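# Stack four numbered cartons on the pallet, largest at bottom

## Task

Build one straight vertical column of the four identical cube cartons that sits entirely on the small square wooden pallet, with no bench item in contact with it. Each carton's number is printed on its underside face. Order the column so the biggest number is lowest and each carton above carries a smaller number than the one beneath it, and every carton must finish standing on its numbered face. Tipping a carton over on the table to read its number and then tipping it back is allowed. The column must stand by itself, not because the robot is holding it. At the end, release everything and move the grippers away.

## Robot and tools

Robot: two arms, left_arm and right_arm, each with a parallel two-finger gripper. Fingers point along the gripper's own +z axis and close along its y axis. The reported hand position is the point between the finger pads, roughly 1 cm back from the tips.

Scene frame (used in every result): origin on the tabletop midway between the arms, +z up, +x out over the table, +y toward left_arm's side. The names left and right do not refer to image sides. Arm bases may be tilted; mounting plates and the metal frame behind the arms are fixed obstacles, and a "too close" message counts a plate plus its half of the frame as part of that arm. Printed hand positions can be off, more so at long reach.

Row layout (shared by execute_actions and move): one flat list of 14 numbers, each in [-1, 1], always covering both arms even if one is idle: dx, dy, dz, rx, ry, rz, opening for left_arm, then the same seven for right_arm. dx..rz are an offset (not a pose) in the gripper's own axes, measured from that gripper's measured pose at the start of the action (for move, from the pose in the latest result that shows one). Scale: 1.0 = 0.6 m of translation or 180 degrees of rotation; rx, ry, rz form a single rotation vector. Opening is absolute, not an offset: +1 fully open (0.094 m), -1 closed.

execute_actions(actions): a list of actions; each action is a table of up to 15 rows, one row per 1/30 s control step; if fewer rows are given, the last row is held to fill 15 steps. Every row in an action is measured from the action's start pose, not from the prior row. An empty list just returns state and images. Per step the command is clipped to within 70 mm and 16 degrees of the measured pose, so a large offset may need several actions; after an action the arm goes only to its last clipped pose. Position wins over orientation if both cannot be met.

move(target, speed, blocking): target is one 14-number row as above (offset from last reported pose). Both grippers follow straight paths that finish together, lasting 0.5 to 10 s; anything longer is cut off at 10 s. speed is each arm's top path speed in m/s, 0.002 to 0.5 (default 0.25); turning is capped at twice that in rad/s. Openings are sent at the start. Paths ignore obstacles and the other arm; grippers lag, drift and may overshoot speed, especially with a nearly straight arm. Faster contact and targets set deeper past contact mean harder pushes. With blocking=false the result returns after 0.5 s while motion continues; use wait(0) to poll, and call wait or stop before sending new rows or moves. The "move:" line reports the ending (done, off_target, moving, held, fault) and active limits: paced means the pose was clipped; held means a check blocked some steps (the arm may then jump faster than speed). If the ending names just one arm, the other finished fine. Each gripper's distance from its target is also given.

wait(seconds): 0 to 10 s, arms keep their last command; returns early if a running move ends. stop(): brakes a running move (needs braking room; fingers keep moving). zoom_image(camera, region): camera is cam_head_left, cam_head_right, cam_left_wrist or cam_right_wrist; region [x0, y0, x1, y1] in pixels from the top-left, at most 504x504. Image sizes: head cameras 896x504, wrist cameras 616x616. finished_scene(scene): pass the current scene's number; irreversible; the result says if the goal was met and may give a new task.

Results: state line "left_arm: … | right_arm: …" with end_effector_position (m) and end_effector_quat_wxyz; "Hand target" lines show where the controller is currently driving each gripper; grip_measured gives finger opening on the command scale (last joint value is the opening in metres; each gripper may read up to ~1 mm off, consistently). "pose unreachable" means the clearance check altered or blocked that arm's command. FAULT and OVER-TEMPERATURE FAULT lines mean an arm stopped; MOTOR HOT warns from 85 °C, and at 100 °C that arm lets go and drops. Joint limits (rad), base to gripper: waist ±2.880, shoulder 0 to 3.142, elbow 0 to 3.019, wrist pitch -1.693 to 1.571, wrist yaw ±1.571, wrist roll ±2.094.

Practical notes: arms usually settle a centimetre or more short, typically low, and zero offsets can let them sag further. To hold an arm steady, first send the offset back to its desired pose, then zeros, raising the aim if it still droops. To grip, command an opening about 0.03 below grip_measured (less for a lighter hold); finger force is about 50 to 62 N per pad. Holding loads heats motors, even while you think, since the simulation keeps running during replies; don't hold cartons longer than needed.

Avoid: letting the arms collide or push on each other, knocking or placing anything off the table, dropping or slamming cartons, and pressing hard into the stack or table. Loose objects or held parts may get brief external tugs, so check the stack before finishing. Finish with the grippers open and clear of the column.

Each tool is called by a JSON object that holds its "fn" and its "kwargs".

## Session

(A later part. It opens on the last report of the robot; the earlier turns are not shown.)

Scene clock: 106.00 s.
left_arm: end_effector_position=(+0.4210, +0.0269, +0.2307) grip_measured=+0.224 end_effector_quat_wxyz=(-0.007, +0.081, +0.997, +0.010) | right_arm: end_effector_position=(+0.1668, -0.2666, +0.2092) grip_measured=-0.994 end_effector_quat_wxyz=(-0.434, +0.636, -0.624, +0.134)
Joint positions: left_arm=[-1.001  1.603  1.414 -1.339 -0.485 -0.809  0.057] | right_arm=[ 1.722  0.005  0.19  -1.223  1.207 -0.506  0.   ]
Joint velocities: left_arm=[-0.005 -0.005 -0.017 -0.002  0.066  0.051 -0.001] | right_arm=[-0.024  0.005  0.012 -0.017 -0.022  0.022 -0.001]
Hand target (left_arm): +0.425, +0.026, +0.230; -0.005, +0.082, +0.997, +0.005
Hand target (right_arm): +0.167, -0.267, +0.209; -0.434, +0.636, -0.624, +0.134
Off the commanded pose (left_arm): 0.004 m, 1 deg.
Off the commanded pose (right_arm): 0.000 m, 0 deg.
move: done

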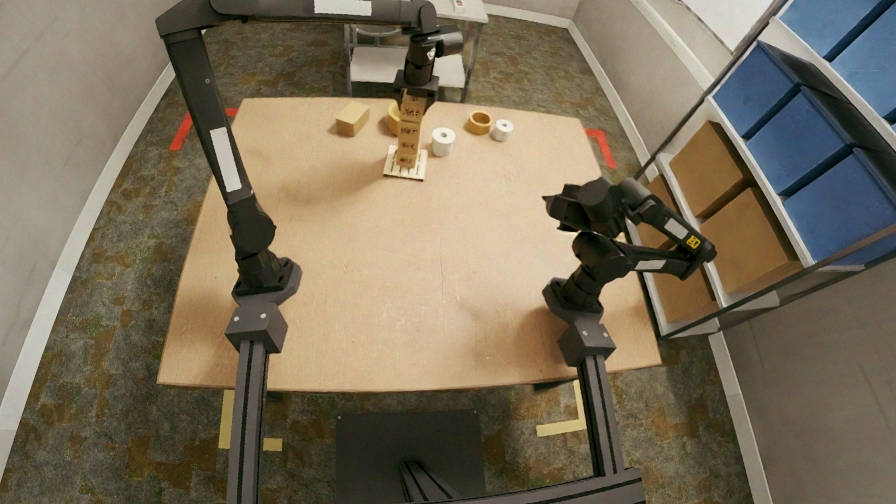

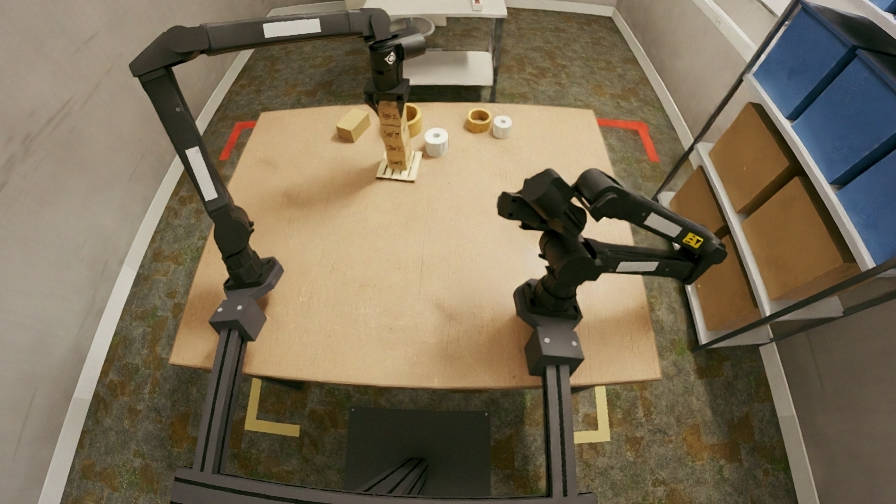

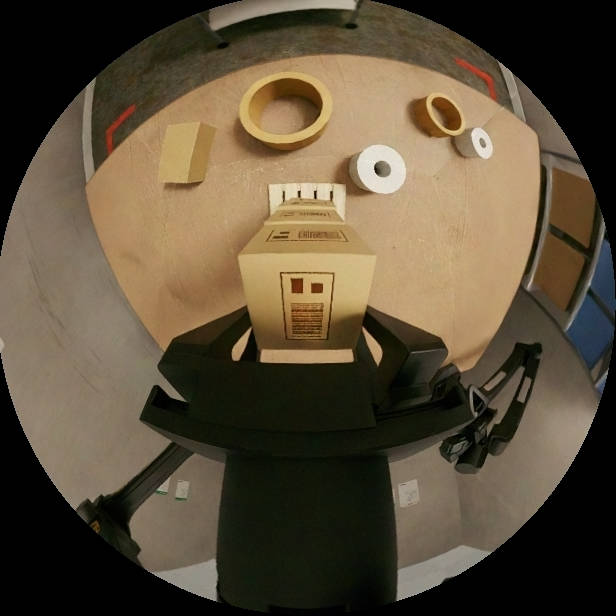

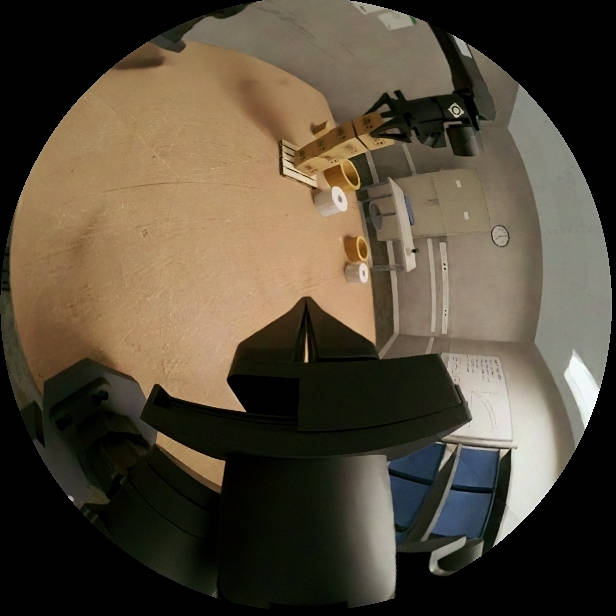

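{"fn": "move", "kwargs": {"target": [-0.008,0.002,0.022,0,0,0,0.17,0,0,0,0,0,0,-1], "speed": 0.02}}

{"fn": "move", "kwargs": {"target": [0,0,0,0,0,0,1,0,0,0,0,0,0,-1]}}

{"fn": "move", "kwargs": {"target": [-0.008,-0.01,-0.13,0,0,0,1,0,0,0,0,0,0,-1], "speed": 0.15}}

{"fn": "move", "kwargs": {"target": [0.25,0.15,-0.03,0,0,0,1,0,0,0,0,0,0,-1]}}

Scene clock: 107.17 s.
left_arm: end_effector_position=(+0.4222, +0.0277, +0.2246) grip_measured=+0.224 end_effector_quat_wxyz=(-0.005, +0.081, +0.997, +0.008) | right_arm: end_effector_position=(+0.1668, -0.2666, +0.2092) grip_measured=-0.994 end_effector_quat_wxyz=(-0.434, +0.636, -0.624, +0.134)
Joint positions: left_arm=[-0.993  1.603  1.401 -1.317 -0.485 -0.799  0.057] | right_arm=[ 1.722  0.005  0.19  -1.223  1.207 -0.506  0.   ]
Joint velocities: left_arm=[-0.005  0.005 -0.017  0.012 -0.066  0.022  0.   ] | right_arm=[-0.015  0.005 -0.007  0.002 -0.037 -0.022  0.001]
Hand target (left_arm): +0.426, +0.028, +0.218; -0.007, +0.081, +0.997, +0.010
Hand target (right_arm): +0.167, -0.267, +0.209; -0.434, +0.636, -0.624, +0.134
Off the commanded pose (left_arm): 0.008 m, 0 deg.
Off the commanded pose (right_arm): 0.000 m, 0 deg.
move: done

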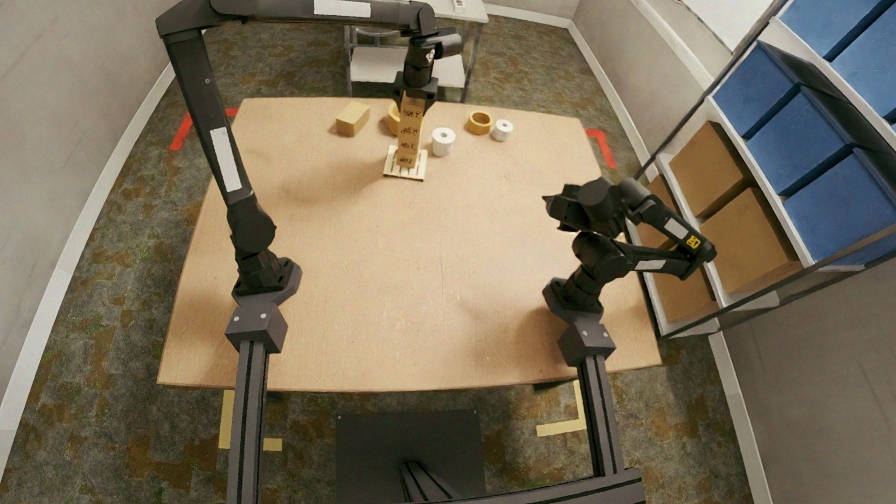

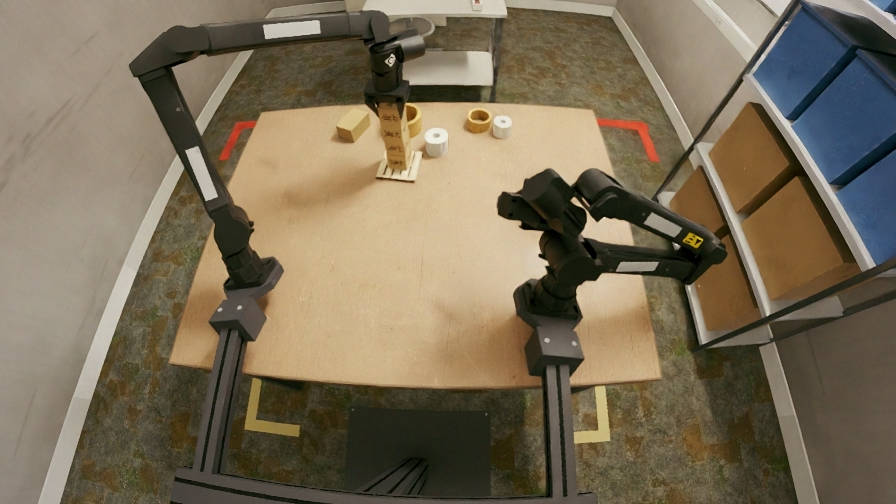

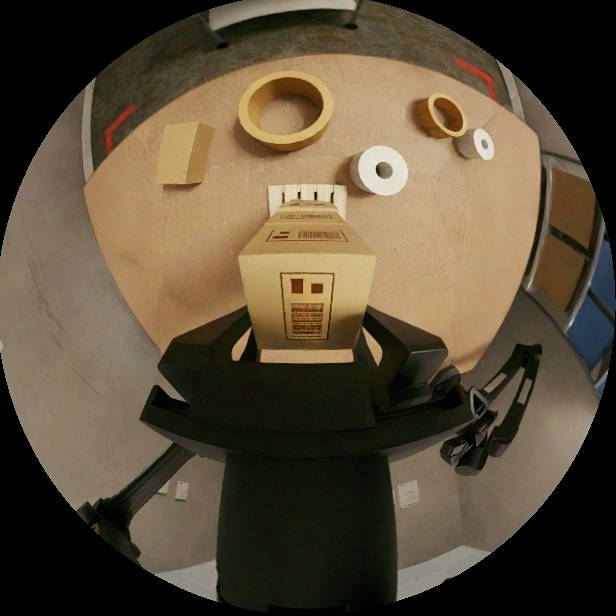

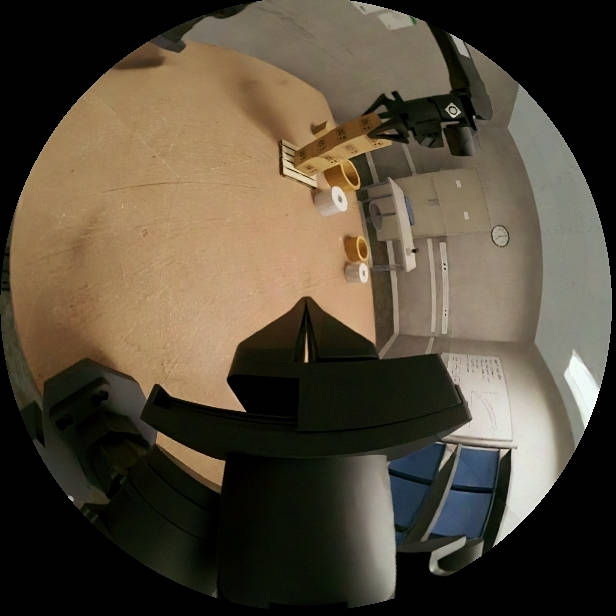

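Scene clock: 107.67 s.
left_arm: end_effector_position=(+0.4222, +0.0277, +0.2246) grip_measured=+1.000 end_effector_quat_wxyz=(-0.005, +0.081, +0.997, +0.008) | right_arm: end_effector_position=(+0.1668, -0.2666, +0.2092) grip_measured=-0.994 end_effector_quat_wxyz=(-0.434, +0.636, -0.624, +0.134)
Joint positions: left_arm=[-0.993  1.603  1.401 -1.317 -0.485 -0.799  0.094] | right_arm=[ 1.722  0.005  0.19  -1.223  1.207 -0.506  0.   ]
Joint velocities: left_arm=[-0.005  0.005  0.002  0.002 -0.022 -0.051  0.   ] | right_arm=[-0.024  0.005 -0.012 -0.012 -0.037 -0.022 -0.   ]
Hand target (left_arm): +0.422, +0.028, +0.225; -0.005, +0.081, +0.997, +0.008
Hand target (right_arm): +0.167, -0.267, +0.209; -0.434, +0.636, -0.624, +0.134
Off the commanded pose (left_arm): 0.000 m, 0 deg.
Off the commanded pose (right_arm): 0.000 m, 0 deg.
move: done

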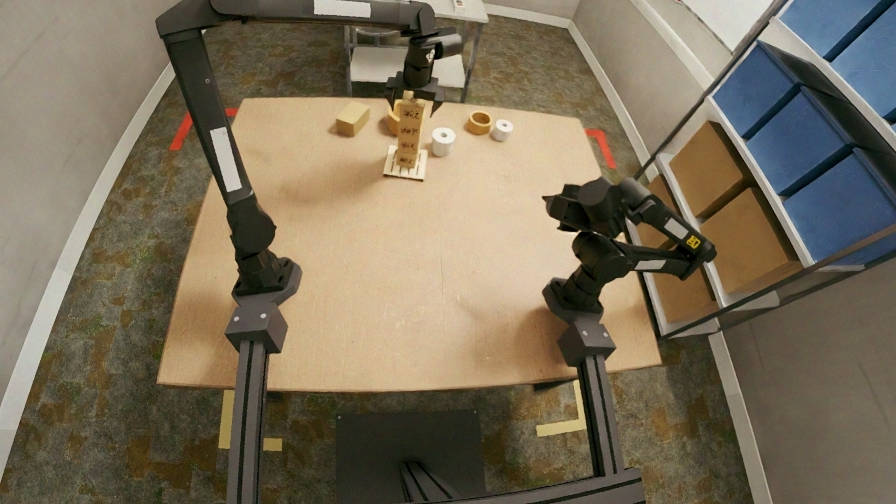

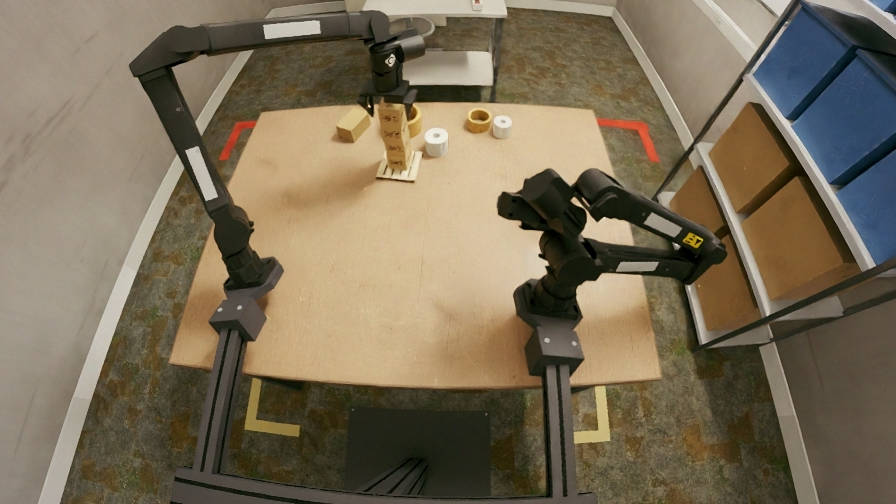

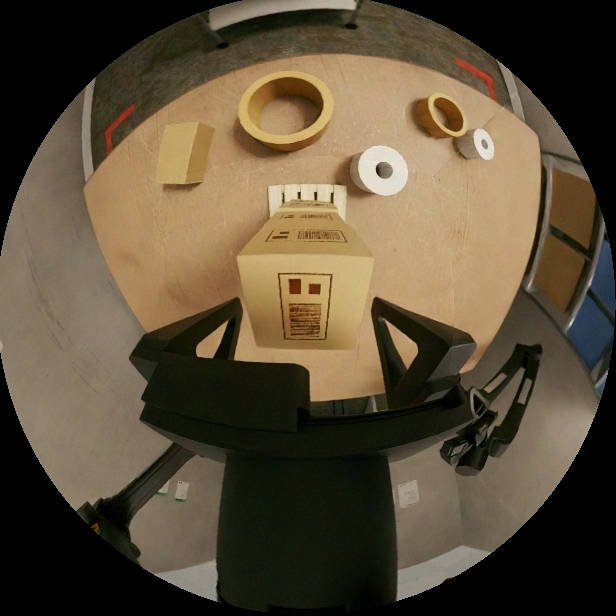

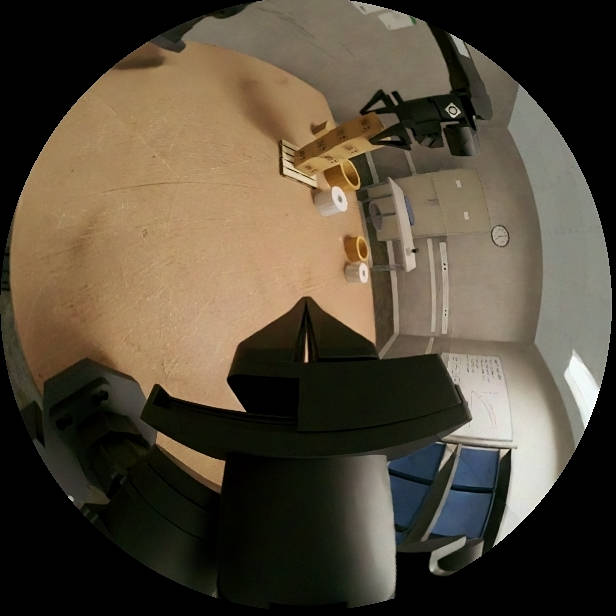

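Scene clock: 108.57 s.
left_arm: end_effector_position=(+0.4192, +0.0242, +0.2898) grip_measured=+1.000 end_effector_quat_wxyz=(-0.013, +0.092, +0.996, +0.018) | right_arm: end_effector_position=(+0.1668, -0.2666, +0.2092) grip_measured=-0.994 end_effector_quat_wxyz=(-0.434, +0.636, -0.624, +0.134)
Joint positions: left_arm=[-1.064  1.603  1.549 -1.53  -0.485 -0.87   0.094] | right_arm=[ 1.722  0.005  0.19  -1.223  1.207 -0.506  0.   ]
Joint velocities: left_arm=[-0.015 -0.005 -0.012 -0.027 -0.007 -0.081  0.   ] | right_arm=[ 0.005 -0.005  0.007 -0.012 -0.095 -0.022 -0.001]
Hand target (left_arm): +0.426, +0.020, +0.303; -0.005, +0.081, +0.997, +0.008
Hand target (right_arm): +0.167, -0.267, +0.209; -0.434, +0.636, -0.624, +0.134
Off the commanded pose (left_arm): 0.015 m, 2 deg.
Off the commanded pose (right_arm): 0.000 m, 0 deg.
move: off_target (left_arm)

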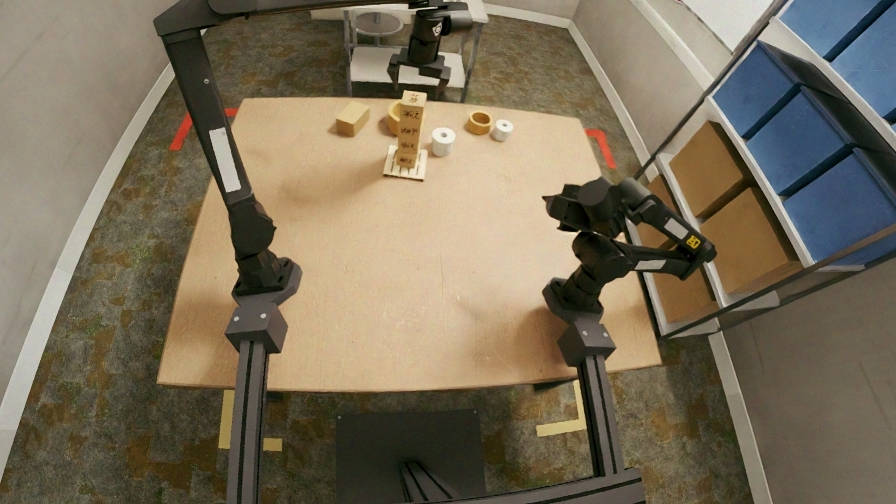

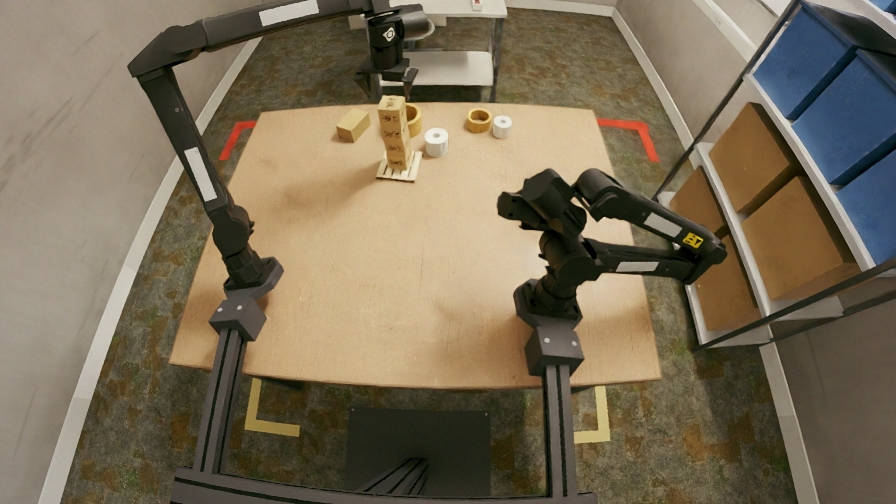

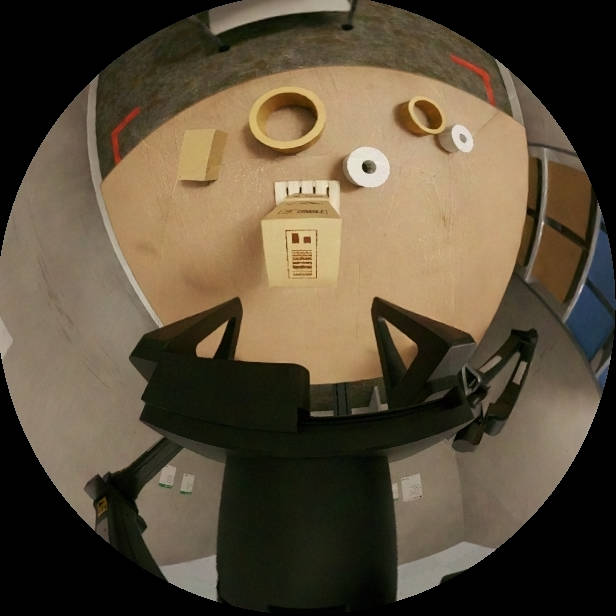

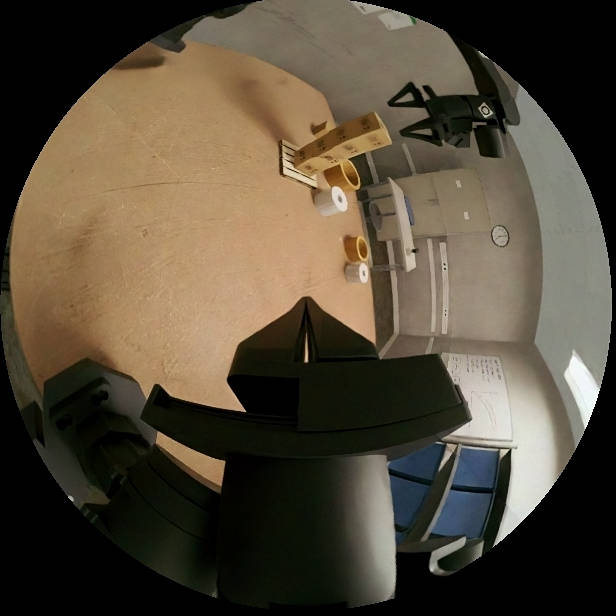

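Scene clock: 109.80 s.
left_arm: end_effector_position=(+0.2895, +0.1388, +0.3120) grip_measured=+1.000 end_effector_quat_wxyz=(-0.012, +0.097, +0.995, +0.019) | right_arm: end_effector_position=(+0.1668, -0.2666, +0.2092) grip_measured=-0.994 end_effector_quat_wxyz=(-0.434, +0.636, -0.624, +0.134)
Joint positions: left_arm=[-1.242  1.206  1.117 -1.588 -0.478 -1.06   0.094] | right_arm=[ 1.722  0.005  0.19  -1.223  1.207 -0.506  0.   ]
Joint velocities: left_arm=[-0.005 -0.005 -0.002 -0.012 -0.007 -0.007  0.   ] | right_arm=[ 0.005  0.005 -0.002 -0.007  0.037  0.022 -0.   ]
Hand target (left_arm): +0.289, +0.139, +0.315; -0.012, +0.092, +0.996, +0.018
Hand target (right_arm): +0.167, -0.267, +0.209; -0.434, +0.636, -0.624, +0.134
Off the commanded pose (left_arm): 0.003 m, 1 deg.
Off the commanded pose (right_arm): 0.000 m, 0 deg.
move: done

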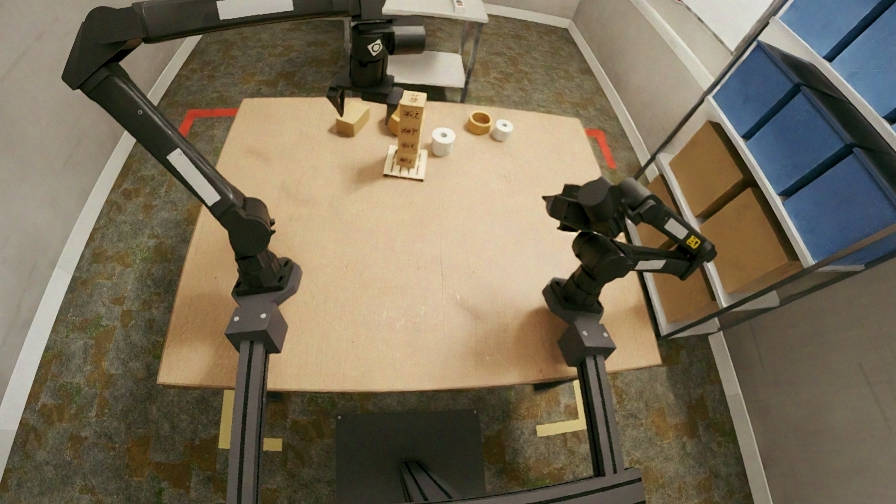

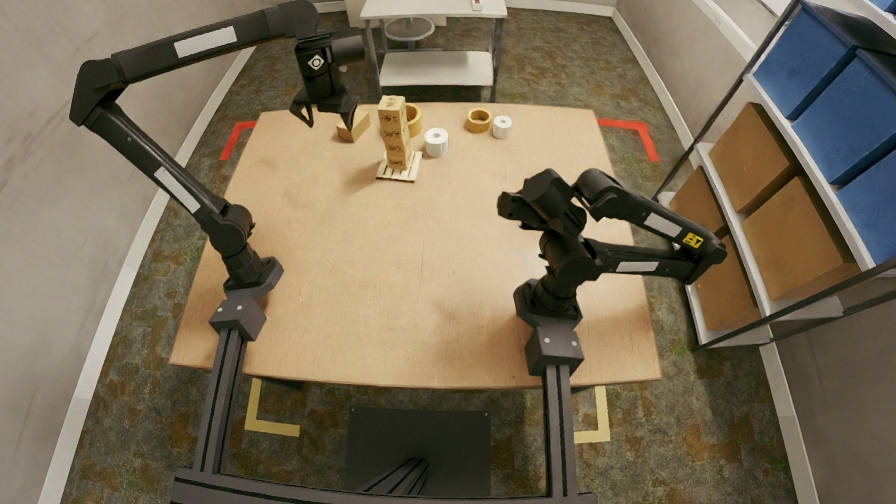

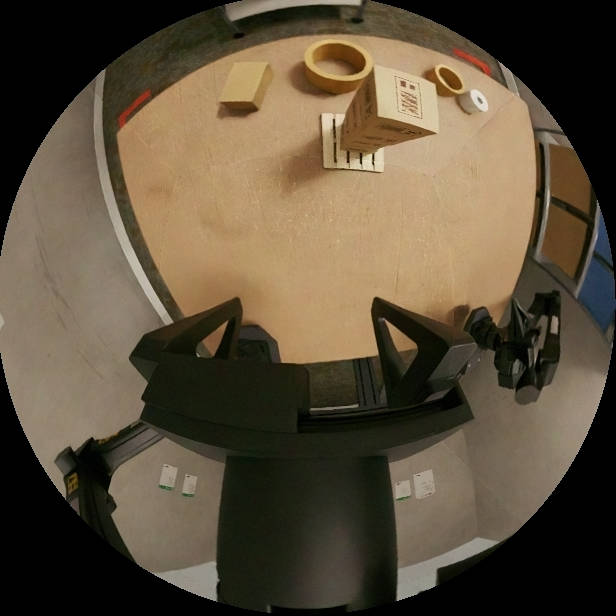

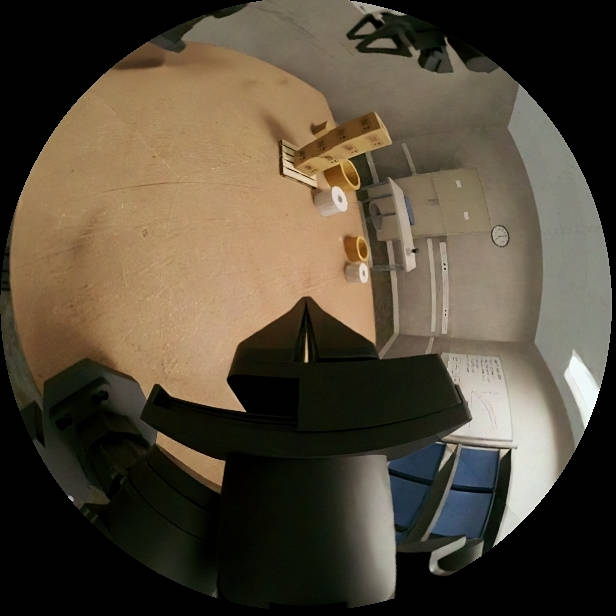

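{"fn": "finished_scene", "kwargs": {"scene": 2}}

The scene is finished: the task was done.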